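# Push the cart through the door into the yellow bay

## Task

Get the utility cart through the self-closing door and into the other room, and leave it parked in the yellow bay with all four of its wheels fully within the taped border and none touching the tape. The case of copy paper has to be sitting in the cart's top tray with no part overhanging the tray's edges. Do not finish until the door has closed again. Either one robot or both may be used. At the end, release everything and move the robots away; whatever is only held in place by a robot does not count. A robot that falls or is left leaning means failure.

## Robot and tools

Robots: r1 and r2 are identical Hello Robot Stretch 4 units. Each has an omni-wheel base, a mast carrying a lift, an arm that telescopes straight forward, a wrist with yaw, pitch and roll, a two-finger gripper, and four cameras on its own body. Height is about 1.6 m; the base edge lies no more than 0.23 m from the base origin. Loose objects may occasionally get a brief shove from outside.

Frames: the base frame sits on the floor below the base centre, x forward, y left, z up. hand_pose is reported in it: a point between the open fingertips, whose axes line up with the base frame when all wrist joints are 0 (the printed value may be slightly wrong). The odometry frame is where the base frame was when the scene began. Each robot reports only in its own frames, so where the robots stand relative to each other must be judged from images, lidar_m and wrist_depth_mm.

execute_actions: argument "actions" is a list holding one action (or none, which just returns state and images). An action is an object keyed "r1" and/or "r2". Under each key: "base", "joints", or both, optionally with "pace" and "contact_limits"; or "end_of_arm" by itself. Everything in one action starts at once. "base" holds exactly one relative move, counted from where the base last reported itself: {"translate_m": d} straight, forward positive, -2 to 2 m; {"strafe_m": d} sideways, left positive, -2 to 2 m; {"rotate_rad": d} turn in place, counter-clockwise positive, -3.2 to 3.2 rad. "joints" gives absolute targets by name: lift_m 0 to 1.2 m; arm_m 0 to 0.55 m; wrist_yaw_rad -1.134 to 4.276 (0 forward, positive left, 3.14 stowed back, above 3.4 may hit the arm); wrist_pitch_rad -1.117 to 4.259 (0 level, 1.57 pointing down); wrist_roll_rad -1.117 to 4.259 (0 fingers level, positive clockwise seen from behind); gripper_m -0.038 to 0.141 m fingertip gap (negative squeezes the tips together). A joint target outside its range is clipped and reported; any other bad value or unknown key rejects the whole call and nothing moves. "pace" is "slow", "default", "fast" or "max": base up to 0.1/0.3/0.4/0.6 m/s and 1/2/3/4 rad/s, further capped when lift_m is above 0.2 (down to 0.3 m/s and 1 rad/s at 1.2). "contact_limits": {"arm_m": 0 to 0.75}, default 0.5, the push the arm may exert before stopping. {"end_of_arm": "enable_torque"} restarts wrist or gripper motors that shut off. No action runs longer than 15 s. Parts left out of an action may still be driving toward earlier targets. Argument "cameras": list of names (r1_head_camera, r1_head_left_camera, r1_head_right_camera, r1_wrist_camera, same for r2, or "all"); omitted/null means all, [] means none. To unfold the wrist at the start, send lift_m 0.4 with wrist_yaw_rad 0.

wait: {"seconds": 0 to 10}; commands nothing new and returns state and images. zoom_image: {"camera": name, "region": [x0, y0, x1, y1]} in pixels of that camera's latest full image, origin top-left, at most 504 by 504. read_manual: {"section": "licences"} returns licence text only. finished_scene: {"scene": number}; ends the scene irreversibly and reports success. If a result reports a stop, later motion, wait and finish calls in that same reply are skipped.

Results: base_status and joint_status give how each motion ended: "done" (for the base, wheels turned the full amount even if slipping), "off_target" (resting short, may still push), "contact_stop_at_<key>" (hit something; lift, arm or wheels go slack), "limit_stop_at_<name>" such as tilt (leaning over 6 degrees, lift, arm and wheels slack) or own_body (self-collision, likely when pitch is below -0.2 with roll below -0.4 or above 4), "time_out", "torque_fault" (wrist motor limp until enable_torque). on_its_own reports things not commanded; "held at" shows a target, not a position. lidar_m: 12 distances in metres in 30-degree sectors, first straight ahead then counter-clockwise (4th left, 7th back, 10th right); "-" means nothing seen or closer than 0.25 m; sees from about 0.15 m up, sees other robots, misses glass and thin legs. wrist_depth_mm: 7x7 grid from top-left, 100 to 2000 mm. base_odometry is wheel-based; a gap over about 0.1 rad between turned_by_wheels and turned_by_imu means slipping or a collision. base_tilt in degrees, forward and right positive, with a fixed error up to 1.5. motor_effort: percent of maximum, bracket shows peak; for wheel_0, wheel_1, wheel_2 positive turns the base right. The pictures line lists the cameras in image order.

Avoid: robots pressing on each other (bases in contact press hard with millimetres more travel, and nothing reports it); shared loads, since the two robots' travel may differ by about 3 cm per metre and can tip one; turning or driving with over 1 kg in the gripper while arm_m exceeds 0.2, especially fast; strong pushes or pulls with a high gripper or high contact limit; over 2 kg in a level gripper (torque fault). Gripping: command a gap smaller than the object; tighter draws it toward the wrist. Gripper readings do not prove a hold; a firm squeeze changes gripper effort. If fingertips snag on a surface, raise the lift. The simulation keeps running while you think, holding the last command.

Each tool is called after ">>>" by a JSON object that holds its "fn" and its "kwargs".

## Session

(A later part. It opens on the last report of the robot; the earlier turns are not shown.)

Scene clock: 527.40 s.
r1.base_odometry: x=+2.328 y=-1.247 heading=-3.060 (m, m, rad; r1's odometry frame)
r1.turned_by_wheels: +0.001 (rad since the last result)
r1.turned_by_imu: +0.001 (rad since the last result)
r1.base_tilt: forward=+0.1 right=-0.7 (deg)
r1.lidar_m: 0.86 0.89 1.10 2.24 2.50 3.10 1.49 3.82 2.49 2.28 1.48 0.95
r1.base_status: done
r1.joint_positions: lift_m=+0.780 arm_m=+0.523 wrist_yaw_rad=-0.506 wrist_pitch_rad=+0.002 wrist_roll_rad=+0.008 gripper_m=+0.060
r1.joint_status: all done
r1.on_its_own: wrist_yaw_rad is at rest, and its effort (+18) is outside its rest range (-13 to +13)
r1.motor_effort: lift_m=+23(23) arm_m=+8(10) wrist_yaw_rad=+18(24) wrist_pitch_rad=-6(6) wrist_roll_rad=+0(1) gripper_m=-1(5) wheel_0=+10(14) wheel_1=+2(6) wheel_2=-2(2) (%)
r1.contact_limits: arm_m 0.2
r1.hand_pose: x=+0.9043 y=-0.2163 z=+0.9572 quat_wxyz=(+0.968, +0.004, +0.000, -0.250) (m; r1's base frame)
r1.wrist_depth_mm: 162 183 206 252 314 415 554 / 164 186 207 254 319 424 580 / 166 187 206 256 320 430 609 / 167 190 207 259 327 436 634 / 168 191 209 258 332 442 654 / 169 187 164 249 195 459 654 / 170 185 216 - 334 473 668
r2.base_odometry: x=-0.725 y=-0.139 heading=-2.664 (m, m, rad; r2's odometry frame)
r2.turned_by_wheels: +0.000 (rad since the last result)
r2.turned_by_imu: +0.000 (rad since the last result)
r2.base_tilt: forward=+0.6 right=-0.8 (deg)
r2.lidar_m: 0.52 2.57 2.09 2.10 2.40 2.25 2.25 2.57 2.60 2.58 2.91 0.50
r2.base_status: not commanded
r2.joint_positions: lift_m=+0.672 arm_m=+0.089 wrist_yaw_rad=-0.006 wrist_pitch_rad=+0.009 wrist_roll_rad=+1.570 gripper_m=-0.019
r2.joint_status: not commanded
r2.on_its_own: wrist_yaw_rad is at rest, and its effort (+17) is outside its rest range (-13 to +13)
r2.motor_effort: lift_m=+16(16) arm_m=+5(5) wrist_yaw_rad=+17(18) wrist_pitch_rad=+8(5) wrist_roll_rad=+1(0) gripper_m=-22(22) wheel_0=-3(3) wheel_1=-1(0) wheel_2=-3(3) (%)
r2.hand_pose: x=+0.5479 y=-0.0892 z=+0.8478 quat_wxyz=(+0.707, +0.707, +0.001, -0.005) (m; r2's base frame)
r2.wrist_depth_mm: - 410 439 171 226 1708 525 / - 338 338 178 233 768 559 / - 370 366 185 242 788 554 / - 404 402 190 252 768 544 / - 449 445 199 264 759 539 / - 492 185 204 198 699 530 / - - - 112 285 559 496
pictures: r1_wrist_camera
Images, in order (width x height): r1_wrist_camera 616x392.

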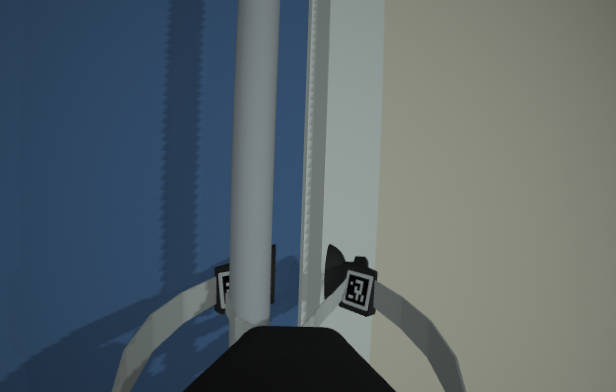

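>>> {"fn": "execute_actions", "kwargs": {"actions": [{"r1":{"joints":{"gripper_m":-0.02}}}], "cameras": ["r1_wrist_camera"]}}

>>> {"fn": "execute_actions", "kwargs": {"actions": [{"r1":{"base":{"translate_m":-0.25},"pace":"slow"},"r2":{"base":{"rotate_rad":-0.15},"pace":"slow"}}], "cameras": ["r1_head_camera","r1_wrist_camera","r2_head_camera"]}}

Scene clock: 533.90 s.
r1.base_odometry: x=+2.328 y=-1.247 heading=-3.059 (m, m, rad; r1's odometry frame)
r1.turned_by_wheels: +0.001 (rad since the last result)
r1.turned_by_imu: +0.000 (rad since the last result)
r1.base_tilt: forward=+0.3 right=-0.8 (deg)
r1.lidar_m: 0.86 0.88 1.10 2.24 2.49 3.09 1.49 3.84 2.50 2.28 1.48 0.93
r1.base_status: not commanded
r1.joint_positions: lift_m=+0.780 arm_m=+0.525 wrist_yaw_rad=-0.488 wrist_pitch_rad=+0.003 wrist_roll_rad=+0.008 gripper_m=-0.020
r1.joint_status: all done
r1.on_its_own: wrist_yaw_rad is at rest, and its effort (-35) is outside its rest range (-13 to +13)
r1.motor_effort: lift_m=+23(23) arm_m=+3(9) wrist_yaw_rad=-35(34) wrist_pitch_rad=-7(7) wrist_roll_rad=+1(0) gripper_m=-15(8) wheel_0=+10(10) wheel_1=+2(2) wheel_2=+9(9) (%)
r1.hand_pose: x=+0.9092 y=-0.2125 z=+0.9571 quat_wxyz=(+0.970, +0.004, +0.000, -0.242) (m; r1's base frame)
r1.wrist_depth_mm: 158 179 202 246 277 389 504 / 160 180 206 248 282 394 525 / 162 182 208 251 285 397 535 / 163 184 209 253 310 407 549 / 164 186 207 215 314 418 564 / 165 179 185 183 272 427 580 / 166 181 211 - 291 433 597
r2.base_odometry: x=-0.725 y=-0.139 heading=-2.664 (m, m, rad; r2's odometry frame)
r2.turned_by_wheels: +0.000 (rad since the last result)
r2.turned_by_imu: +0.001 (rad since the last result)
r2.base_tilt: forward=+0.4 right=-0.8 (deg)
r2.lidar_m: 0.52 2.57 2.07 2.11 2.40 2.23 2.22 2.55 2.60 2.60 2.91 0.50
r2.base_status: not commanded
r2.joint_positions: lift_m=+0.672 arm_m=+0.089 wrist_yaw_rad=-0.006 wrist_pitch_rad=+0.009 wrist_roll_rad=+1.570 gripper_m=-0.019
r2.joint_status: not commanded
r2.on_its_own: wrist_yaw_rad is at rest, and its effort (+18) is outside its rest range (-13 to +13)
r2.motor_effort: lift_m=+17(17) arm_m=+5(5) wrist_yaw_rad=+18(17) wrist_pitch_rad=+7(4) wrist_roll_rad=+0(1) gripper_m=-21(21) wheel_0=-3(3) wheel_1=-1(1) wheel_2=-3(3) (%)
r2.hand_pose: x=+0.5479 y=-0.0892 z=+0.8478 quat_wxyz=(+0.707, +0.707, +0.001, -0.005) (m; r2's base frame)
r2.wrist_depth_mm: - 413 439 171 225 1661 525 / - 336 336 178 235 768 564 / - 368 366 185 242 788 554 / - 404 404 190 252 778 544 / - 449 445 198 264 759 539 / - 492 185 204 198 691 525 / - - - 112 285 554 492
pictures: r1_wrist_camera
Images, in order (width x height): r1_wrist_camera 616x392.

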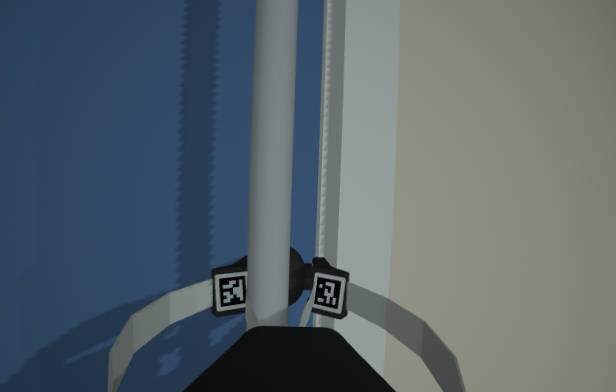

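Scene clock: 537.67 s.
r1.base_odometry: x=+2.576 y=-1.226 heading=-3.056 (m, m, rad; r1's odometry frame)
r1.turned_by_wheels: +0.003 (rad since the last result)
r1.turned_by_imu: +0.013 (rad since the last result)
r1.base_tilt: forward=+0.2 right=-0.7 (deg)
r1.lidar_m: 0.88 1.03 1.43 2.43 2.47 3.07 1.20 3.82 2.52 2.31 1.86 1.21
r1.base_status: done
r1.joint_positions: lift_m=+0.780 arm_m=+0.526 wrist_yaw_rad=-0.468 wrist_pitch_rad=+0.002 wrist_roll_rad=+0.009 gripper_m=-0.020
r1.joint_status: not commanded
r1.on_its_own: wrist_yaw_rad is at rest, and its effort (-91) is outside its rest range (-13 to +13)
r1.motor_effort: lift_m=+23(23) arm_m=-6(5) wrist_yaw_rad=-91(99) wrist_pitch_rad=-6(8) wrist_roll_rad=-1(2) gripper_m=-16(23) wheel_0=+10(9) wheel_1=+4(3) wheel_2=+25(32) (%)
r1.hand_pose: x=+0.9148 y=-0.2083 z=+0.9573 quat_wxyz=(+0.973, +0.005, +0.000, -0.232) (m; r1's base frame)
r1.wrist_depth_mm: 200 214 230 254 634 798 1025 / 202 216 231 256 634 798 1060 / 204 218 232 257 647 809 1078 / 206 220 235 260 661 831 1098 / 206 222 233 259 668 842 1138 / 208 216 182 186 627 866 1160 / 210 224 239 - 640 891 1182
r2.base_odometry: x=-0.725 y=-0.139 heading=-2.813 (m, m, rad; r2's odometry frame)
r2.turned_by_wheels: -0.149 (rad since the last result)
r2.turned_by_imu: -0.148 (rad since the last result)
r2.base_tilt: forward=+0.6 right=-0.9 (deg)
r2.lidar_m: 0.48 2.91 2.19 2.07 2.28 2.30 2.24 2.40 2.67 2.58 2.71 0.53
r2.base_status: done
r2.joint_positions: lift_m=+0.672 arm_m=+0.089 wrist_yaw_rad=+0.004 wrist_pitch_rad=+0.009 wrist_roll_rad=+1.570 gripper_m=-0.019
r2.joint_status: not commanded
r2.motor_effort: lift_m=+17(16) arm_m=+5(5) wrist_yaw_rad=-12(42) wrist_pitch_rad=+6(5) wrist_roll_rad=+0(1) gripper_m=-20(28) wheel_0=+6(11) wheel_1=+2(8) wheel_2=+2(12) (%)
r2.hand_pose: x=+0.5489 y=-0.0863 z=+0.8477 quat_wxyz=(+0.707, +0.707, +0.005, -0.002) (m; r2's base frame)
r2.wrist_depth_mm: - - - 202 264 1537 1160 / - - - 202 264 1756 530 / - 370 370 202 264 759 554 / - 389 392 203 264 778 544 / - 413 413 203 265 759 539 / - 427 185 204 264 741 525 / - - 462 112 265 603 517
pictures: r1_head_camera, r1_wrist_camera, r2_head_camera
Images, in order (width x height): r1_head_camera 420x560, r1_wrist_camera 616x392, r2_head_camera 420x560.

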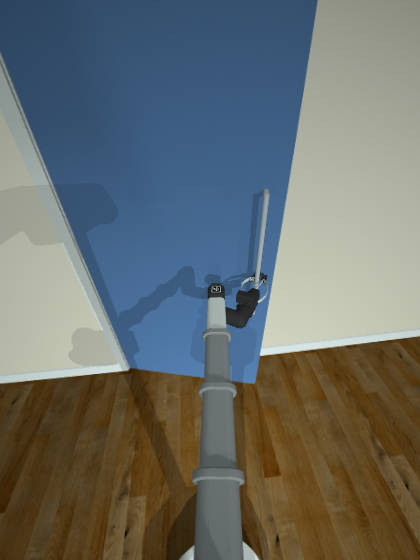

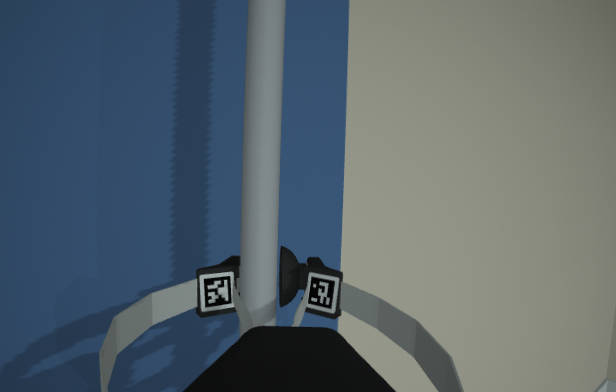

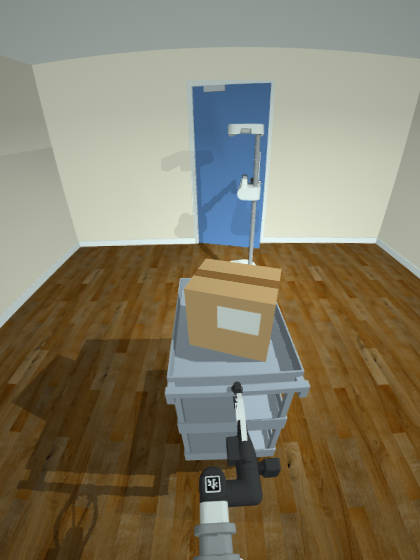

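Yaw strained; relieve by strafing left.

>>> {"fn": "execute_actions", "kwargs": {"actions": [{"r1":{"base":{"strafe_m":0.06},"joints":{"wrist_yaw_rad":-0.45},"pace":"slow"}}], "cameras": ["r1_wrist_camera"]}}

>>> {"fn": "execute_actions", "kwargs": {"actions": [{"r1":{"base":{"strafe_m":0.05},"joints":{"arm_m":0.42},"pace":"slow"}}], "cameras": ["r1_head_camera","r1_wrist_camera"]}}

Scene clock: 543.13 s.
r1.base_odometry: x=+2.581 y=-1.285 heading=-3.057 (m, m, rad; r1's odometry frame)
r1.turned_by_wheels: +0.000 (rad since the last result)
r1.turned_by_imu: -0.077 (rad since the last result)
r1.base_tilt: forward=+0.0 right=-0.7 (deg)
r1.lidar_m: 0.89 1.00 1.32 2.36 2.37 2.84 1.22 1.27 2.70 2.40 2.03 0.99
r1.base_status: done
r1.joint_positions: lift_m=+0.780 arm_m=+0.526 wrist_yaw_rad=-0.434 wrist_pitch_rad=+0.002 wrist_roll_rad=+0.009 gripper_m=-0.020
r1.joint_status: all done
r1.on_its_own: wrist_yaw_rad is at rest, and its effort (-47) is outside its rest range (-13 to +13)
r1.motor_effort: lift_m=+23(23) arm_m=-5(6) wrist_yaw_rad=-47(87) wrist_pitch_rad=-5(5) wrist_roll_rad=-2(2) gripper_m=-23(19) wheel_0=-11(22) wheel_1=-3(9) wheel_2=+7(22) (%)
r1.hand_pose: x=+0.9220 y=-0.2006 z=+0.9573 quat_wxyz=(+0.977, +0.005, +0.000, -0.215) (m; r1's base frame)
r1.wrist_depth_mm: 195 210 231 244 661 866 1182 / 196 211 233 246 661 878 1229 / 198 213 235 258 668 891 1229 / 199 216 237 262 683 904 1255 / 200 217 236 195 699 931 1336 / 202 213 186 186 180 946 1397 / 203 214 236 - 683 976 1430
r2.base_odometry: x=-0.725 y=-0.139 heading=-2.813 (m, m, rad; r2's odometry frame)
r2.turned_by_wheels: +0.000 (rad since the last result)
r2.turned_by_imu: +0.001 (rad since the last result)
r2.base_tilt: forward=+0.5 right=-0.5 (deg)
r2.lidar_m: 0.49 2.91 2.17 2.10 2.25 2.29 2.24 2.39 2.63 2.56 2.75 0.52
r2.base_status: not commanded
r2.joint_positions: lift_m=+0.672 arm_m=+0.089 wrist_yaw_rad=+0.004 wrist_pitch_rad=+0.009 wrist_roll_rad=+1.570 gripper_m=-0.019
r2.joint_status: not commanded
r2.motor_effort: lift_m=+16(17) arm_m=+5(5) wrist_yaw_rad=-12(10) wrist_pitch_rad=+5(7) wrist_roll_rad=+0(1) gripper_m=-21(21) wheel_0=+6(6) wheel_1=+3(2) wheel_2=+2(2) (%)
r2.hand_pose: x=+0.5489 y=-0.0863 z=+0.8477 quat_wxyz=(+0.707, +0.707, +0.005, -0.002) (m; r2's base frame)
r2.wrist_depth_mm: - - - 202 262 1576 1182 / - - - 202 263 1756 530 / - 373 373 203 264 750 554 / - 392 392 203 264 768 544 / - 415 413 203 265 750 539 / - 430 185 203 264 741 530 / - - 462 112 265 609 521
pictures: r1_wrist_camera
Images, in order (width x height): r1_wrist_camera 616x392.

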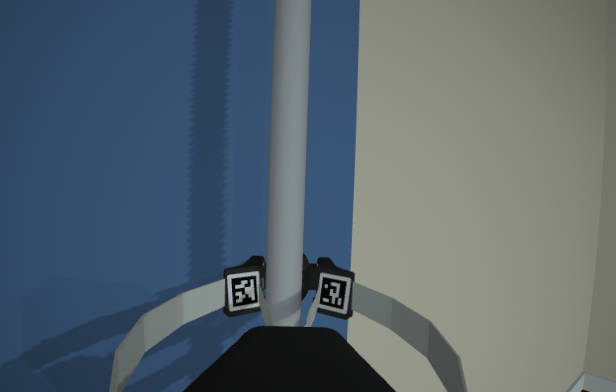

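Scene clock: 545.47 s.
r1.base_odometry: x=+2.585 y=-1.335 heading=-3.056 (m, m, rad; r1's odometry frame)
r1.turned_by_wheels: +0.000 (rad since the last result)
r1.turned_by_imu: -0.081 (rad since the last result)
r1.base_tilt: forward=+0.3 right=-0.9 (deg)
r1.lidar_m: 0.80 0.92 1.21 2.06 2.29 2.64 1.28 1.27 2.89 2.46 2.25 0.85
r1.base_status: done
r1.joint_positions: lift_m=+0.780 arm_m=+0.422 wrist_yaw_rad=-0.429 wrist_pitch_rad=+0.002 wrist_roll_rad=+0.009 gripper_m=-0.020
r1.joint_status: all done
r1.on_its_own: wrist_yaw_rad is at rest, and its effort (-60) is outside its rest range (-13 to +13)
r1.motor_effort: lift_m=+23(23) arm_m=-13(13) wrist_yaw_rad=-60(60) wrist_pitch_rad=-6(7) wrist_roll_rad=-2(2) gripper_m=-20(20) wheel_0=-5(18) wheel_1=-1(4) wheel_2=+12(13) (%)
r1.hand_pose: x=+0.8190 y=-0.1996 z=+0.9573 quat_wxyz=(+0.977, +0.005, +0.000, -0.213) (m; r1's base frame)
r1.wrist_depth_mm: 199 213 233 253 866 1205 1708 / 200 214 235 254 891 1229 1808 / 202 216 237 257 891 1281 1921 / 204 220 239 259 904 1281 1863 / 206 221 237 193 931 1336 1808 / 207 216 187 184 842 1336 1863 / 208 219 238 - 917 1397 1921
r2.base_odometry: x=-0.725 y=-0.139 heading=-2.813 (m, m, rad; r2's odometry frame)
r2.turned_by_wheels: +0.000 (rad since the last result)
r2.turned_by_imu: +0.001 (rad since the last result)
r2.base_tilt: forward=+0.5 right=-0.7 (deg)
r2.lidar_m: 0.47 2.90 2.18 2.06 2.26 2.30 2.24 2.39 2.68 2.58 2.73 0.54
r2.base_status: not commanded
r2.joint_positions: lift_m=+0.672 arm_m=+0.089 wrist_yaw_rad=+0.004 wrist_pitch_rad=+0.009 wrist_roll_rad=+1.570 gripper_m=-0.019
r2.joint_status: not commanded
r2.motor_effort: lift_m=+17(17) arm_m=+5(5) wrist_yaw_rad=-12(12) wrist_pitch_rad=+6(5) wrist_roll_rad=-1(0) gripper_m=-22(23) wheel_0=+6(6) wheel_1=+2(2) wheel_2=+2(2) (%)
r2.hand_pose: x=+0.5489 y=-0.0863 z=+0.8477 quat_wxyz=(+0.707, +0.707, +0.005, -0.002) (m; r2's base frame)
r2.wrist_depth_mm: - - - 202 263 1576 1182 / - - - 202 264 1808 530 / - 373 370 202 264 759 549 / - 392 392 203 264 768 544 / - 413 413 203 264 759 539 / - 427 185 203 264 741 530 / - - 462 112 265 603 517
pictures: r1_head_camera, r1_wrist_camera
Images, in order (width x height): r1_head_camera 420x560, r1_wrist_camera 616x392.

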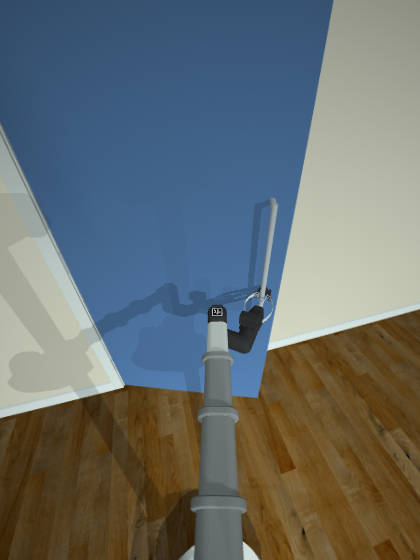

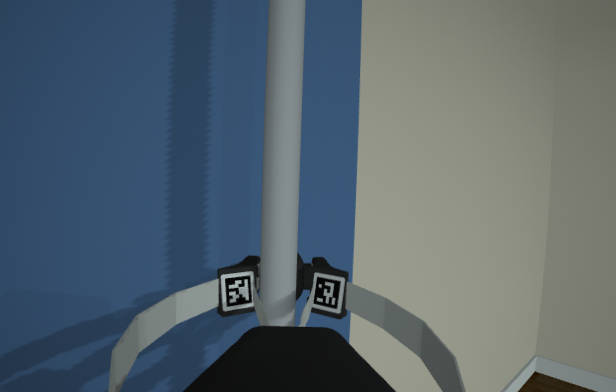

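>>> {"fn": "execute_actions", "kwargs": {"actions": [{"r1":{"base":{"strafe_m":0.1},"joints":{"arm_m":0.30,"wrist_yaw_rad":-0.33},"pace":"slow"}}], "cameras": ["r1_wrist_camera"]}}

>>> {"fn": "execute_actions", "kwargs": {"actions": [{"r1":{"base":{"strafe_m":0.1},"joints":{"arm_m":0.18,"wrist_yaw_rad":-0.22},"pace":"slow"}}], "cameras": ["r1_head_camera","r1_wrist_camera"]}}

Scene clock: 558.07 s.
r1.base_odometry: x=+2.593 y=-1.435 heading=-3.057 (m, m, rad; r1's odometry frame)
r1.turned_by_wheels: -0.001 (rad since the last result)
r1.turned_by_imu: -0.230 (rad since the last result)
r1.base_tilt: forward=+0.2 right=-0.9 (deg)
r1.lidar_m: 0.68 0.74 0.99 1.39 2.15 2.26 3.13 1.37 3.68 2.67 2.59 0.75
r1.base_status: done
r1.joint_positions: lift_m=+0.780 arm_m=+0.302 wrist_yaw_rad=-0.322 wrist_pitch_rad=+0.003 wrist_roll_rad=+0.009 gripper_m=-0.020
r1.joint_status: all done
r1.on_its_own: wrist_yaw_rad is at rest, and its effort (-24) is outside its rest range (-13 to +13)
r1.motor_effort: lift_m=+23(23) arm_m=-12(13) wrist_yaw_rad=-24(58) wrist_pitch_rad=-7(9) wrist_roll_rad=-1(2) gripper_m=-20(19) wheel_0=-12(29) wheel_1=-3(8) wheel_2=+6(12) (%)
r1.hand_pose: x=+0.7190 y=-0.1742 z=+0.9571 quat_wxyz=(+0.987, +0.005, +0.001, -0.160) (m; r1's base frame)
r1.wrist_depth_mm: 198 211 231 242 1229 1921 1921 / 198 214 233 244 1229 - 1863 / 201 215 235 247 1255 - 1921 / 203 216 236 249 1308 - 1921 / 204 219 236 206 1336 - 1808 / 205 217 185 185 184 - 1863 / 206 216 236 - 1397 - 1921
r2.base_odometry: x=-0.725 y=-0.139 heading=-2.813 (m, m, rad; r2's odometry frame)
r2.turned_by_wheels: +0.000 (rad since the last result)
r2.turned_by_imu: +0.002 (rad since the last result)
r2.base_tilt: forward=+0.6 right=-0.7 (deg)
r2.lidar_m: 0.50 2.90 2.18 2.10 2.28 2.30 2.24 2.41 2.63 2.58 2.72 0.55
r2.base_status: not commanded
r2.joint_positions: lift_m=+0.672 arm_m=+0.089 wrist_yaw_rad=+0.004 wrist_pitch_rad=+0.009 wrist_roll_rad=+1.570 gripper_m=-0.019
r2.joint_status: not commanded
r2.motor_effort: lift_m=+17(17) arm_m=+5(5) wrist_yaw_rad=-11(12) wrist_pitch_rad=+5(5) wrist_roll_rad=+0(1) gripper_m=-21(23) wheel_0=+6(6) wheel_1=+2(2) wheel_2=+2(2) (%)
r2.hand_pose: x=+0.5489 y=-0.0863 z=+0.8477 quat_wxyz=(+0.707, +0.707, +0.005, -0.002) (m; r2's base frame)
r2.wrist_depth_mm: - - - 202 263 1576 1182 / - - - 202 263 1808 535 / - 370 373 203 264 759 554 / - 392 392 203 264 778 549 / - 413 413 204 265 759 535 / - 430 185 203 264 741 530 / - - 462 112 265 609 517
pictures: r1_wrist_camera
Images, in order (width x height): r1_wrist_camera 616x392.

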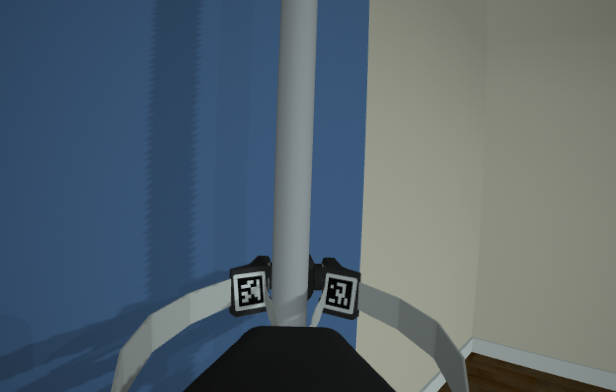

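Scene clock: 560.57 s.
r1.base_odometry: x=+2.601 y=-1.534 heading=-3.058 (m, m, rad; r1's odometry frame)
r1.turned_by_wheels: -0.001 (rad since the last result)
r1.turned_by_imu: -0.396 (rad since the last result)
r1.base_tilt: forward=+0.3 right=-1.1 (deg)
r1.lidar_m: 0.56 0.56 0.66 0.83 1.29 2.04 2.25 3.38 1.57 3.41 2.74 0.67
r1.base_status: done
r1.joint_positions: lift_m=+0.780 arm_m=+0.182 wrist_yaw_rad=-0.212 wrist_pitch_rad=+0.003 wrist_roll_rad=+0.009 gripper_m=-0.020
r1.joint_status: all done
r1.on_its_own: wrist_yaw_rad is at rest, and its effort (-22) is outside its rest range (-13 to +13)
r1.motor_effort: lift_m=+23(23) arm_m=-12(13) wrist_yaw_rad=-22(35) wrist_pitch_rad=-9(10) wrist_roll_rad=-1(2) gripper_m=-21(23) wheel_0=-10(32) wheel_1=-6(12) wheel_2=+8(10) (%)
r1.hand_pose: x=+0.6167 y=-0.1463 z=+0.9570 quat_wxyz=(+0.994, +0.004, +0.001, -0.106) (m; r1's base frame)
r1.wrist_depth_mm: 179 198 224 244 - - - / 180 201 227 245 - - - / 183 203 229 247 - - - / 185 204 231 251 - - 1983 / 186 205 229 194 - - 1983 / 187 203 184 185 183 - 1983 / 187 200 229 - - - -
r2.base_odometry: x=-0.725 y=-0.139 heading=-2.813 (m, m, rad; r2's odometry frame)
r2.turned_by_wheels: +0.000 (rad since the last result)
r2.turned_by_imu: +0.001 (rad since the last result)
r2.base_tilt: forward=+0.4 right=-0.6 (deg)
r2.lidar_m: 0.49 2.88 2.20 2.09 2.24 2.28 2.22 2.38 2.67 2.58 2.74 0.52
r2.base_status: not commanded
r2.joint_positions: lift_m=+0.672 arm_m=+0.089 wrist_yaw_rad=+0.004 wrist_pitch_rad=+0.009 wrist_roll_rad=+1.570 gripper_m=-0.019
r2.joint_status: not commanded
r2.motor_effort: lift_m=+17(17) arm_m=+5(5) wrist_yaw_rad=-12(11) wrist_pitch_rad=+5(6) wrist_roll_rad=+0(1) gripper_m=-24(20) wheel_0=+6(6) wheel_1=+2(2) wheel_2=+3(2) (%)
r2.hand_pose: x=+0.5489 y=-0.0863 z=+0.8477 quat_wxyz=(+0.707, +0.707, +0.005, -0.002) (m; r2's base frame)
r2.wrist_depth_mm: - - - 202 263 1576 1160 / - - - 202 264 1756 530 / - 373 370 202 264 750 554 / - 392 392 203 264 778 544 / - 410 413 203 264 759 539 / - 427 185 203 264 741 535 / - - 459 112 265 609 521
pictures: r1_head_camera, r1_wrist_camera
Images, in order (width x height): r1_head_camera 420x560, r1_wrist_camera 616x392.

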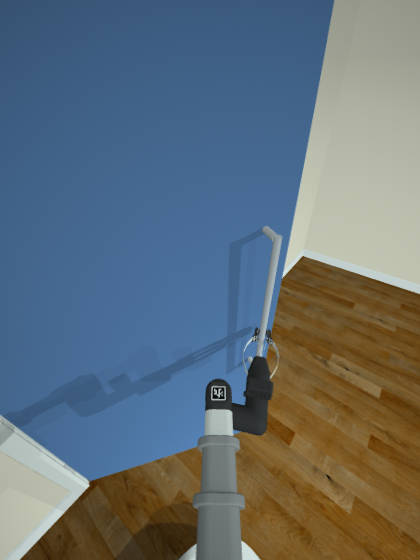

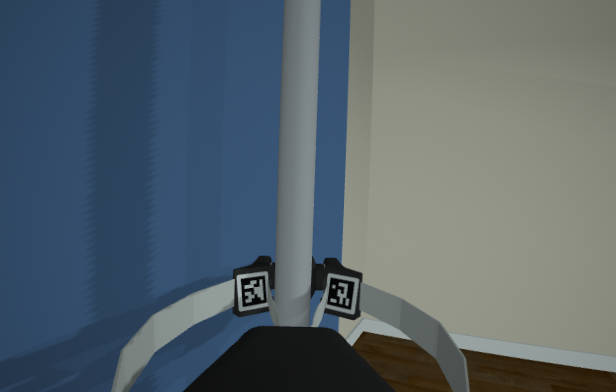

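>>> {"fn": "execute_actions", "kwargs": {"actions": [{"r1":{"base":{"translate_m":-0.22},"pace":"slow"}}], "cameras": []}}

>>> {"fn": "execute_actions", "kwargs": {"actions": [{"r1":{"base":{"translate_m":-0.2},"joints":{"wrist_yaw_rad":-0.12},"pace":"slow"}}], "cameras": ["r1_head_camera","r1_wrist_camera","r2_head_camera"]}}

Scene clock: 569.87 s.
r1.base_odometry: x=+2.819 y=-1.516 heading=-3.059 (m, m, rad; r1's odometry frame)
r1.turned_by_wheels: -0.002 (rad since the last result)
r1.turned_by_imu: -0.079 (rad since the last result)
r1.base_tilt: forward=+0.4 right=-0.8 (deg)
r1.lidar_m: 0.55 0.61 0.77 0.92 1.32 1.85 1.96 2.83 1.48 1.56 2.97 0.57
r1.base_status: done
r1.joint_positions: lift_m=+0.780 arm_m=+0.182 wrist_yaw_rad=-0.224 wrist_pitch_rad=+0.003 wrist_roll_rad=+0.009 gripper_m=-0.020
r1.joint_status: not commanded
r1.motor_effort: lift_m=+23(23) arm_m=-10(12) wrist_yaw_rad=+12(28) wrist_pitch_rad=-9(9) wrist_roll_rad=-1(1) gripper_m=-18(21) wheel_0=-17(17) wheel_1=-7(9) wheel_2=+2(13) (%)
r1.hand_pose: x=+0.6146 y=-0.1494 z=+0.9569 quat_wxyz=(+0.994, +0.004, +0.001, -0.112) (m; r1's base frame)
r1.wrist_depth_mm: 195 208 228 239 - - - / 196 211 230 242 - - - / 198 213 232 244 - - - / 200 216 235 246 - - - / 202 217 236 206 - - - / 202 217 182 186 182 - - / 204 211 236 - - - -
r2.base_odometry: x=-0.725 y=-0.139 heading=-2.813 (m, m, rad; r2's odometry frame)
r2.turned_by_wheels: +0.000 (rad since the last result)
r2.turned_by_imu: +0.002 (rad since the last result)
r2.base_tilt: forward=+0.4 right=-0.7 (deg)
r2.lidar_m: 0.48 2.92 2.20 2.09 2.25 2.30 2.22 2.35 2.67 2.57 2.73 0.53
r2.base_status: not commanded
r2.joint_positions: lift_m=+0.672 arm_m=+0.089 wrist_yaw_rad=+0.004 wrist_pitch_rad=+0.009 wrist_roll_rad=+1.570 gripper_m=-0.019
r2.joint_status: not commanded
r2.motor_effort: lift_m=+17(17) arm_m=+5(5) wrist_yaw_rad=-13(12) wrist_pitch_rad=+6(6) wrist_roll_rad=-2(0) gripper_m=-22(21) wheel_0=+6(6) wheel_1=+2(2) wheel_2=+2(2) (%)
r2.hand_pose: x=+0.5489 y=-0.0863 z=+0.8477 quat_wxyz=(+0.707, +0.707, +0.005, -0.002) (m; r2's base frame)
r2.wrist_depth_mm: - - - 202 263 1576 1160 / - - - 202 264 1756 530 / - 370 370 203 264 750 554 / - 389 389 203 265 768 544 / - 413 413 204 265 759 539 / - 427 185 204 264 741 525 / - - 462 112 264 609 521
pictures: none
No camera images: the call's "cameras" was empty. Leave "cameras" out to get every camera's image.

Scene clock: 573.13 s.
r1.base_odometry: x=+3.018 y=-1.500 heading=-3.061 (m, m, rad; r1's odometry frame)
r1.turned_by_wheels: -0.001 (rad since the last result)
r1.turned_by_imu: -0.126 (rad since the last result)
r1.base_tilt: forward=+0.4 right=-0.7 (deg)
r1.lidar_m: 0.57 0.64 0.89 0.94 1.22 1.67 1.73 2.24 1.56 1.45 3.26 0.67
r1.base_status: done
r1.joint_positions: lift_m=+0.780 arm_m=+0.182 wrist_yaw_rad=-0.123 wrist_pitch_rad=+0.003 wrist_roll_rad=+0.008 gripper_m=-0.020
r1.joint_status: all done
r1.motor_effort: lift_m=+22(23) arm_m=-9(11) wrist_yaw_rad=+7(34) wrist_pitch_rad=-8(9) wrist_roll_rad=+0(1) gripper_m=-15(22) wheel_0=-13(26) wheel_1=-6(12) wheel_2=+3(12) (%)
r1.hand_pose: x=+0.6282 y=-0.1220 z=+0.9571 quat_wxyz=(+0.998, +0.004, +0.001, -0.061) (m; r1's base frame)
r1.wrist_depth_mm: 218 225 235 240 255 - - / 219 227 238 243 258 - - / 220 229 239 244 260 - - / 224 231 240 246 - - - / 224 232 242 200 - - - / 226 233 182 187 183 - - / 227 232 244 - 1863 - -
r2.base_odometry: x=-0.725 y=-0.139 heading=-2.813 (m, m, rad; r2's odometry frame)
r2.turned_by_wheels: +0.000 (rad since the last result)
r2.turned_by_imu: +0.001 (rad since the last result)
r2.base_tilt: forward=+0.4 right=-0.9 (deg)
r2.lidar_m: 0.51 2.92 2.17 2.09 2.26 2.27 2.24 2.38 2.66 2.58 2.73 0.53
r2.base_status: not commanded
r2.joint_positions: lift_m=+0.672 arm_m=+0.089 wrist_yaw_rad=+0.004 wrist_pitch_rad=+0.009 wrist_roll_rad=+1.570 gripper_m=-0.019
r2.joint_status: not commanded
r2.motor_effort: lift_m=+17(17) arm_m=+5(5) wrist_yaw_rad=-10(12) wrist_pitch_rad=+6(5) wrist_roll_rad=+0(0) gripper_m=-21(22) wheel_0=+6(6) wheel_1=+2(2) wheel_2=+2(2) (%)
r2.hand_pose: x=+0.5489 y=-0.0863 z=+0.8477 quat_wxyz=(+0.707, +0.707, +0.005, -0.002) (m; r2's base frame)
r2.wrist_depth_mm: - - - 202 263 1576 1160 / - - - 203 263 1756 535 / - 370 370 203 264 750 554 / - 392 389 203 264 768 544 / - 413 415 203 265 750 539 / - 427 185 203 264 741 525 / - - 462 112 266 609 521
pictures: r1_head_camera, r1_wrist_camera, r2_head_camera
Images, in order (width x height): r1_head_camera 420x560, r1_wrist_camera 616x392, r2_head_camera 420x560.

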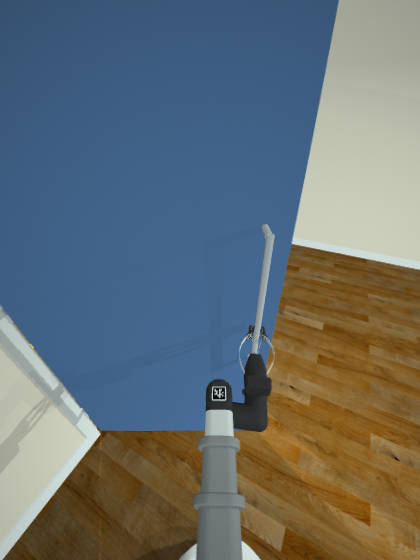

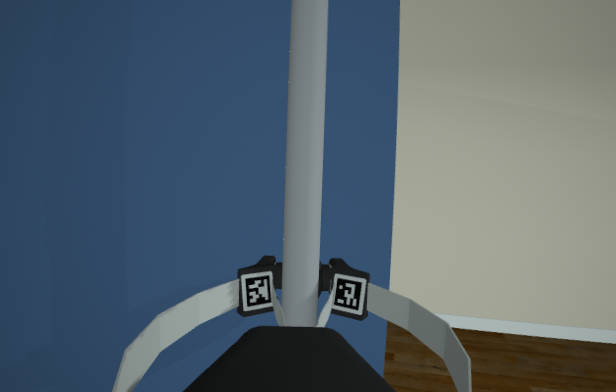

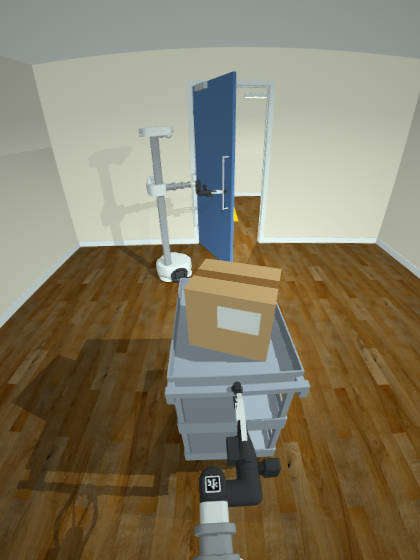

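>>> {"fn": "execute_actions", "kwargs": {"actions": [{"r1":{"base":{"translate_m":-0.17},"joints":{"wrist_yaw_rad":-0.05},"pace":"slow"}}], "cameras": []}}

>>> {"fn": "execute_actions", "kwargs": {"actions": [{"r1":{"base":{"translate_m":-0.13},"joints":{"wrist_yaw_rad":0.05},"pace":"slow"}}], "cameras": ["r1_head_camera","r1_wrist_camera","r2_head_camera","r2_head_right_camera"]}}

Scene clock: 580.30 s.
r1.base_odometry: x=+3.188 y=-1.486 heading=-3.061 (m, m, rad; r1's odometry frame)
r1.turned_by_wheels: +0.000 (rad since the last result)
r1.turned_by_imu: -0.015 (rad since the last result)
r1.base_tilt: forward=+0.2 right=-0.8 (deg)
r1.lidar_m: 0.58 0.71 0.98 1.00 1.32 1.51 1.54 2.01 2.53 1.43 3.45 0.66
r1.base_status: done
r1.joint_positions: lift_m=+0.780 arm_m=+0.181 wrist_yaw_rad=-0.048 wrist_pitch_rad=+0.003 wrist_roll_rad=+0.008 gripper_m=-0.020
r1.joint_status: all done
r1.motor_effort: lift_m=+23(23) arm_m=-8(9) wrist_yaw_rad=-6(32) wrist_pitch_rad=-7(8) wrist_roll_rad=-1(0) gripper_m=-17(18) wheel_0=-7(24) wheel_1=-3(11) wheel_2=+5(10) (%)
r1.hand_pose: x=+0.6364 y=-0.1012 z=+0.9572 quat_wxyz=(+1.000, +0.004, +0.001, -0.024) (m; r1's base frame)
r1.wrist_depth_mm: 259 255 249 242 240 - - / 260 256 252 243 242 - - / 263 257 252 247 244 - - / 266 259 254 249 247 - - / 268 263 257 194 247 - - / 270 264 185 184 183 - - / 271 265 262 - 250 - -
r2.base_odometry: x=-0.725 y=-0.139 heading=-2.813 (m, m, rad; r2's odometry frame)
r2.turned_by_wheels: +0.000 (rad since the last result)
r2.turned_by_imu: +0.002 (rad since the last result)
r2.base_tilt: forward=+0.5 right=-0.8 (deg)
r2.lidar_m: 0.51 2.92 2.20 2.11 2.27 2.30 2.23 2.39 2.68 2.58 2.71 0.52
r2.base_status: not commanded
r2.joint_positions: lift_m=+0.672 arm_m=+0.089 wrist_yaw_rad=+0.004 wrist_pitch_rad=+0.009 wrist_roll_rad=+1.570 gripper_m=-0.019
r2.joint_status: not commanded
r2.motor_effort: lift_m=+17(17) arm_m=+5(5) wrist_yaw_rad=-11(11) wrist_pitch_rad=+6(5) wrist_roll_rad=-2(1) gripper_m=-24(22) wheel_0=+6(6) wheel_1=+2(2) wheel_2=+2(2) (%)
r2.hand_pose: x=+0.5489 y=-0.0863 z=+0.8477 quat_wxyz=(+0.707, +0.707, +0.005, -0.002) (m; r2's base frame)
r2.wrist_depth_mm: - - - 202 262 1576 1160 / - - - 202 264 1756 535 / - 370 373 203 263 750 554 / - 392 392 203 264 768 549 / - 413 413 203 264 750 539 / - 427 185 203 264 741 530 / - - 462 112 265 609 521
pictures: none
No camera images: the call's "cameras" was empty. Leave "cameras" out to get every camera's image.

Scene clock: 582.87 s.
r1.base_odometry: x=+3.317 y=-1.476 heading=-3.060 (m, m, rad; r1's odometry frame)
r1.turned_by_wheels: +0.001 (rad since the last result)
r1.turned_by_imu: +0.001 (rad since the last result)
r1.base_tilt: forward=+0.2 right=-0.9 (deg)
r1.lidar_m: 0.60 0.77 1.03 1.05 1.38 1.40 1.44 1.88 4.23 1.42 3.57 3.34
r1.base_status: done
r1.joint_positions: lift_m=+0.780 arm_m=+0.181 wrist_yaw_rad=+0.066 wrist_pitch_rad=+0.002 wrist_roll_rad=+0.008 gripper_m=-0.020
r1.joint_status: all done
r1.on_its_own: wrist_yaw_rad is at rest, and its effort (-48) is outside its rest range (-13 to +13)
r1.motor_effort: lift_m=+23(23) arm_m=-8(8) wrist_yaw_rad=-48(48) wrist_pitch_rad=-5(7) wrist_roll_rad=+2(0) gripper_m=-20(19) wheel_0=+4(19) wheel_1=+0(9) wheel_2=+14(16) (%)
r1.hand_pose: x=+0.6460 y=-0.0681 z=+0.9573 quat_wxyz=(+0.999, +0.004, +0.001, +0.033) (m; r1's base frame)
r1.wrist_depth_mm: 340 301 273 240 228 - - / 342 304 273 240 229 - - / 342 306 274 241 231 - - / 343 307 277 242 231 - - / 345 310 278 194 233 - - / 349 309 186 184 224 - - / 355 306 290 - 234 - -
r2.base_odometry: x=-0.725 y=-0.139 heading=-2.813 (m, m, rad; r2's odometry frame)
r2.turned_by_wheels: +0.000 (rad since the last result)
r2.turned_by_imu: +0.001 (rad since the last result)
r2.base_tilt: forward=+0.4 right=-0.8 (deg)
r2.lidar_m: 0.49 2.41 2.19 2.10 2.25 2.28 2.22 2.38 2.64 2.58 2.74 0.52
r2.base_status: not commanded
r2.joint_positions: lift_m=+0.672 arm_m=+0.089 wrist_yaw_rad=+0.004 wrist_pitch_rad=+0.009 wrist_roll_rad=+1.570 gripper_m=-0.019
r2.joint_status: not commanded
r2.motor_effort: lift_m=+17(17) arm_m=+5(5) wrist_yaw_rad=-12(12) wrist_pitch_rad=+6(5) wrist_roll_rad=+0(0) gripper_m=-21(21) wheel_0=+6(6) wheel_1=+2(2) wheel_2=+3(2) (%)
r2.hand_pose: x=+0.5489 y=-0.0863 z=+0.8477 quat_wxyz=(+0.707, +0.707, +0.005, -0.002) (m; r2's base frame)
r2.wrist_depth_mm: - - - 202 264 1576 1182 / - - - 202 263 1808 530 / - 370 370 203 264 750 554 / - 389 389 203 264 768 549 / - 413 410 204 264 759 539 / - 430 185 203 265 732 525 / - - 462 112 265 609 517
pictures: r1_head_camera, r1_wrist_camera, r2_head_camera, r2_head_right_camera
Images, in order (width x height): r1_head_camera 420x560, r1_wrist_camera 616x392, r2_head_camera 420x560, r2_head_right_camera 420x672.

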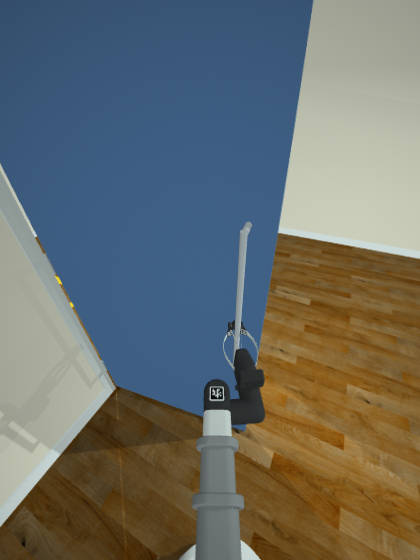

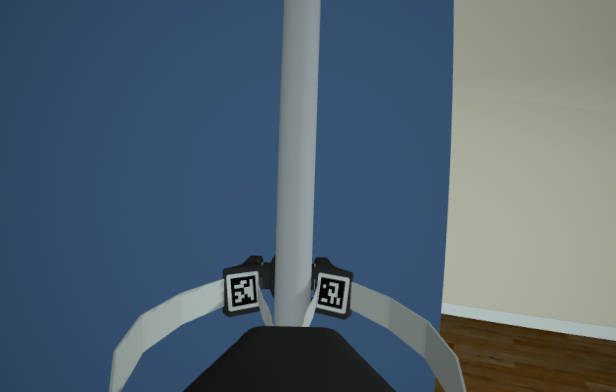

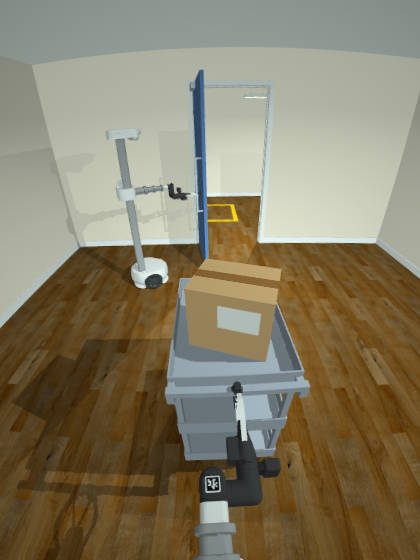

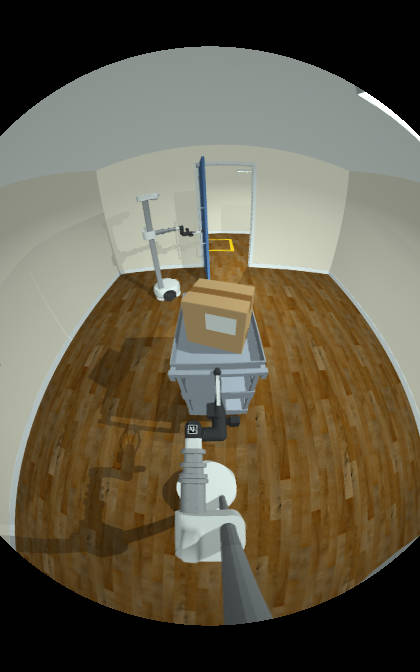

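>>> {"fn": "execute_actions", "kwargs": {"actions": [{"r1":{"base":{"strafe_m":0.025},"pace":"slow"},"r2":{"base":{"rotate_rad":-0.07},"pace":"slow"}}], "cameras": []}}

>>> {"fn": "execute_actions", "kwargs": {"actions": [{"r2":{"base":{"strafe_m":0.08},"pace":"slow"}}], "cameras": []}}

>>> {"fn": "execute_actions", "kwargs": {"actions": [{"r2":{"base":{"translate_m":0.7}}}], "cameras": ["r2_head_camera","r2_head_right_camera"]}}

Scene clock: 596.10 s.
r1.base_odometry: x=+3.319 y=-1.501 heading=-3.061 (m, m, rad; r1's odometry frame)
r1.turned_by_wheels: -0.001 (rad since the last result)
r1.turned_by_imu: -0.002 (rad since the last result)
r1.base_tilt: forward=+0.2 right=-0.9 (deg)
r1.lidar_m: 0.60 0.78 1.00 1.04 1.35 1.40 1.43 1.83 4.20 1.48 3.56 0.66
r1.base_status: done
r1.joint_positions: lift_m=+0.780 arm_m=+0.181 wrist_yaw_rad=+0.045 wrist_pitch_rad=+0.002 wrist_roll_rad=+0.008 gripper_m=-0.020
r1.joint_status: not commanded
r1.on_its_own: wrist_yaw_rad is at rest, and its effort (+14) is outside its rest range (-13 to +13)
r1.motor_effort: lift_m=+23(23) arm_m=-8(8) wrist_yaw_rad=+14(48) wrist_pitch_rad=-6(5) wrist_roll_rad=+1(1) gripper_m=-16(17) wheel_0=-10(11) wheel_1=-3(5) wheel_2=+1(10) (%)
r1.hand_pose: x=+0.6444 y=-0.0744 z=+0.9573 quat_wxyz=(+1.000, +0.004, +0.001, +0.022) (m; r1's base frame)
r1.wrist_depth_mm: 329 298 272 242 231 - - / 332 300 273 243 234 - - / 330 303 276 245 234 - - / 334 301 277 245 236 - - / 336 304 277 193 236 - - / 338 307 183 186 183 - - / 343 301 290 - 238 - -
r2.base_odometry: x=-0.725 y=-0.139 heading=-2.883 (m, m, rad; r2's odometry frame)
r2.turned_by_wheels: -0.070 (rad since the last result)
r2.turned_by_imu: -0.069 (rad since the last result)
r2.base_tilt: forward=+0.6 right=-0.6 (deg)
r2.lidar_m: 0.47 2.42 2.22 2.07 2.22 2.33 2.23 2.34 2.69 2.58 2.67 0.53
r2.base_status: done
r2.joint_positions: lift_m=+0.672 arm_m=+0.089 wrist_yaw_rad=-0.001 wrist_pitch_rad=+0.009 wrist_roll_rad=+1.570 gripper_m=-0.019
r2.joint_status: not commanded
r2.motor_effort: lift_m=+17(17) arm_m=+5(5) wrist_yaw_rad=+2(45) wrist_pitch_rad=+6(4) wrist_roll_rad=+0(1) gripper_m=-23(24) wheel_0=+1(13) wheel_1=+0(4) wheel_2=-1(13) (%)
r2.hand_pose: x=+0.5484 y=-0.0877 z=+0.8477 quat_wxyz=(+0.707, +0.707, +0.003, -0.004) (m; r2's base frame)
r2.wrist_depth_mm: - - - 285 289 300 301 / - - - 220 285 1808 1205 / - 382 382 217 279 778 525 / - 389 389 270 274 768 544 / - 402 404 208 268 759 535 / - 410 186 203 263 741 530 / - 430 430 112 258 640 521
pictures: none
No camera images: the call's "cameras" was empty. Leave "cameras" out to get every camera's image.

Scene clock: 598.03 s.
r1.base_odometry: x=+3.319 y=-1.501 heading=-3.061 (m, m, rad; r1's odometry frame)
r1.turned_by_wheels: +0.000 (rad since the last result)
r1.turned_by_imu: +0.000 (rad since the last result)
r1.base_tilt: forward=+0.1 right=-0.8 (deg)
r1.lidar_m: 0.59 0.78 1.00 1.03 1.33 1.38 1.44 1.85 4.20 1.44 3.58 0.67
r1.base_status: not commanded
r1.joint_positions: lift_m=+0.780 arm_m=+0.181 wrist_yaw_rad=+0.045 wrist_pitch_rad=+0.002 wrist_roll_rad=+0.008 gripper_m=-0.020
r1.joint_status: not commanded
r1.on_its_own: wrist_yaw_rad is at rest, and its effort (+15) is outside its rest range (-13 to +13)
r1.motor_effort: lift_m=+23(23) arm_m=-8(8) wrist_yaw_rad=+15(15) wrist_pitch_rad=-5(5) wrist_roll_rad=+2(1) gripper_m=-13(17) wheel_0=-10(10) wheel_1=-3(2) wheel_2=+1(1) (%)
r1.hand_pose: x=+0.6444 y=-0.0744 z=+0.9573 quat_wxyz=(+1.000, +0.004, +0.001, +0.022) (m; r1's base frame)
r1.wrist_depth_mm: 327 298 272 242 230 - - / 330 300 272 243 232 - - / 332 303 274 245 234 - - / 334 304 277 245 236 - - / 336 306 278 194 236 - - / 338 307 182 186 183 - - / 343 304 290 - 238 - -
r2.base_odometry: x=-0.704 y=-0.216 heading=-2.884 (m, m, rad; r2's odometry frame)
r2.turned_by_wheels: -0.001 (rad since the last result)
r2.turned_by_imu: -0.001 (rad since the last result)
r2.base_tilt: forward=+0.6 right=-0.7 (deg)
r2.lidar_m: 0.49 2.40 2.15 2.02 2.13 2.37 2.24 2.33 2.76 2.67 2.78 0.52
r2.base_status: done
r2.joint_positions: lift_m=+0.672 arm_m=+0.089 wrist_yaw_rad=-0.008 wrist_pitch_rad=+0.009 wrist_roll_rad=+1.570 gripper_m=-0.019
r2.joint_status: not commanded
r2.on_its_own: wrist_yaw_rad is at rest, and its effort (+22) is outside its rest range (-13 to +13)
r2.motor_effort: lift_m=+17(17) arm_m=+5(5) wrist_yaw_rad=+22(25) wrist_pitch_rad=+6(5) wrist_roll_rad=+0(0) gripper_m=-23(25) wheel_0=-6(8) wheel_1=-1(5) wheel_2=-3(3) (%)
r2.hand_pose: x=+0.5478 y=-0.0897 z=+0.8477 quat_wxyz=(+0.707, +0.707, +0.001, -0.006) (m; r2's base frame)
r2.wrist_depth_mm: - - - 267 270 303 699 / - - - 208 268 1756 530 / - 373 375 206 267 741 559 / - 389 392 265 267 778 544 / - 410 410 204 265 759 539 / - 421 185 203 198 741 525 / - 452 452 112 263 615 517
pictures: none
No camera images: the call's "cameras" was empty. Leave "cameras" out to get every camera's image.

Scene clock: 601.87 s.
r1.base_odometry: x=+3.319 y=-1.501 heading=-3.061 (m, m, rad; r1's odometry frame)
r1.turned_by_wheels: +0.000 (rad since the last result)
r1.turned_by_imu: +0.000 (rad since the last result)
r1.base_tilt: forward=+0.2 right=-0.7 (deg)
r1.lidar_m: 0.59 0.79 1.01 1.04 1.34 1.39 1.43 1.84 4.19 0.98 0.88 0.64
r1.base_status: not commanded
r1.joint_positions: lift_m=+0.780 arm_m=+0.181 wrist_yaw_rad=+0.045 wrist_pitch_rad=+0.002 wrist_roll_rad=+0.008 gripper_m=-0.020
r1.joint_status: not commanded
r1.on_its_own: wrist_yaw_rad is at rest, and its effort (+15) is outside its rest range (-13 to +13)
r1.motor_effort: lift_m=+23(23) arm_m=-8(8) wrist_yaw_rad=+15(14) wrist_pitch_rad=-6(6) wrist_roll_rad=+1(1) gripper_m=-13(14) wheel_0=-10(10) wheel_1=-2(3) wheel_2=+1(1) (%)
r1.hand_pose: x=+0.6444 y=-0.0744 z=+0.9573 quat_wxyz=(+1.000, +0.004, +0.001, +0.022) (m; r1's base frame)
r1.wrist_depth_mm: 327 300 271 242 232 - - / 330 300 273 243 232 - - / 330 301 273 245 234 - - / 334 301 274 247 235 - - / 334 306 277 193 236 - - / 340 307 183 185 183 - - / 343 303 289 - 239 1983 -
r2.base_odometry: x=-1.381 y=-0.395 heading=-2.883 (m, m, rad; r2's odometry frame)
r2.turned_by_wheels: +0.000 (rad since the last result)
r2.turned_by_imu: +0.000 (rad since the last result)
r2.base_tilt: forward=+0.5 right=-0.6 (deg)
r2.lidar_m: 0.51 1.73 2.19 2.06 2.12 2.92 2.96 3.07 2.77 2.63 2.76 0.53
r2.base_status: done
r2.joint_positions: lift_m=+0.672 arm_m=+0.089 wrist_yaw_rad=+0.001 wrist_pitch_rad=+0.009 wrist_roll_rad=+1.570 gripper_m=-0.019
r2.joint_status: not commanded
r2.motor_effort: lift_m=+17(16) arm_m=+5(5) wrist_yaw_rad=-3(25) wrist_pitch_rad=+5(7) wrist_roll_rad=-1(1) gripper_m=-24(24) wheel_0=+1(6) wheel_1=-1(7) wheel_2=+2(16) (%)
r2.hand_pose: x=+0.5486 y=-0.0871 z=+0.8478 quat_wxyz=(+0.707, +0.707, +0.004, -0.003) (m; r2's base frame)
r2.wrist_depth_mm: - - - 189 247 1756 1255 / - 359 387 191 250 809 535 / - 366 366 194 254 798 554 / - 392 392 198 257 768 544 / - 421 421 200 262 759 535 / - 452 184 202 200 707 530 / - - - 112 271 585 521
pictures: r2_head_camera, r2_head_right_camera
Images, in order (width x height): r2_head_camera 420x560, r2_head_right_camera 420x672.

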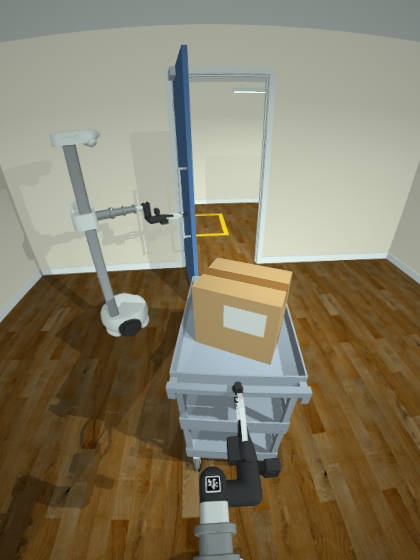

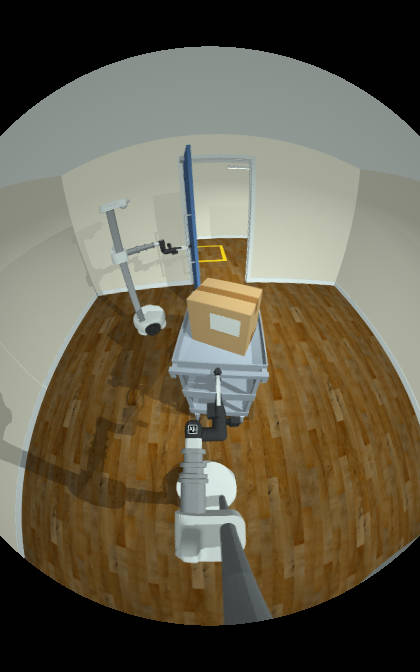

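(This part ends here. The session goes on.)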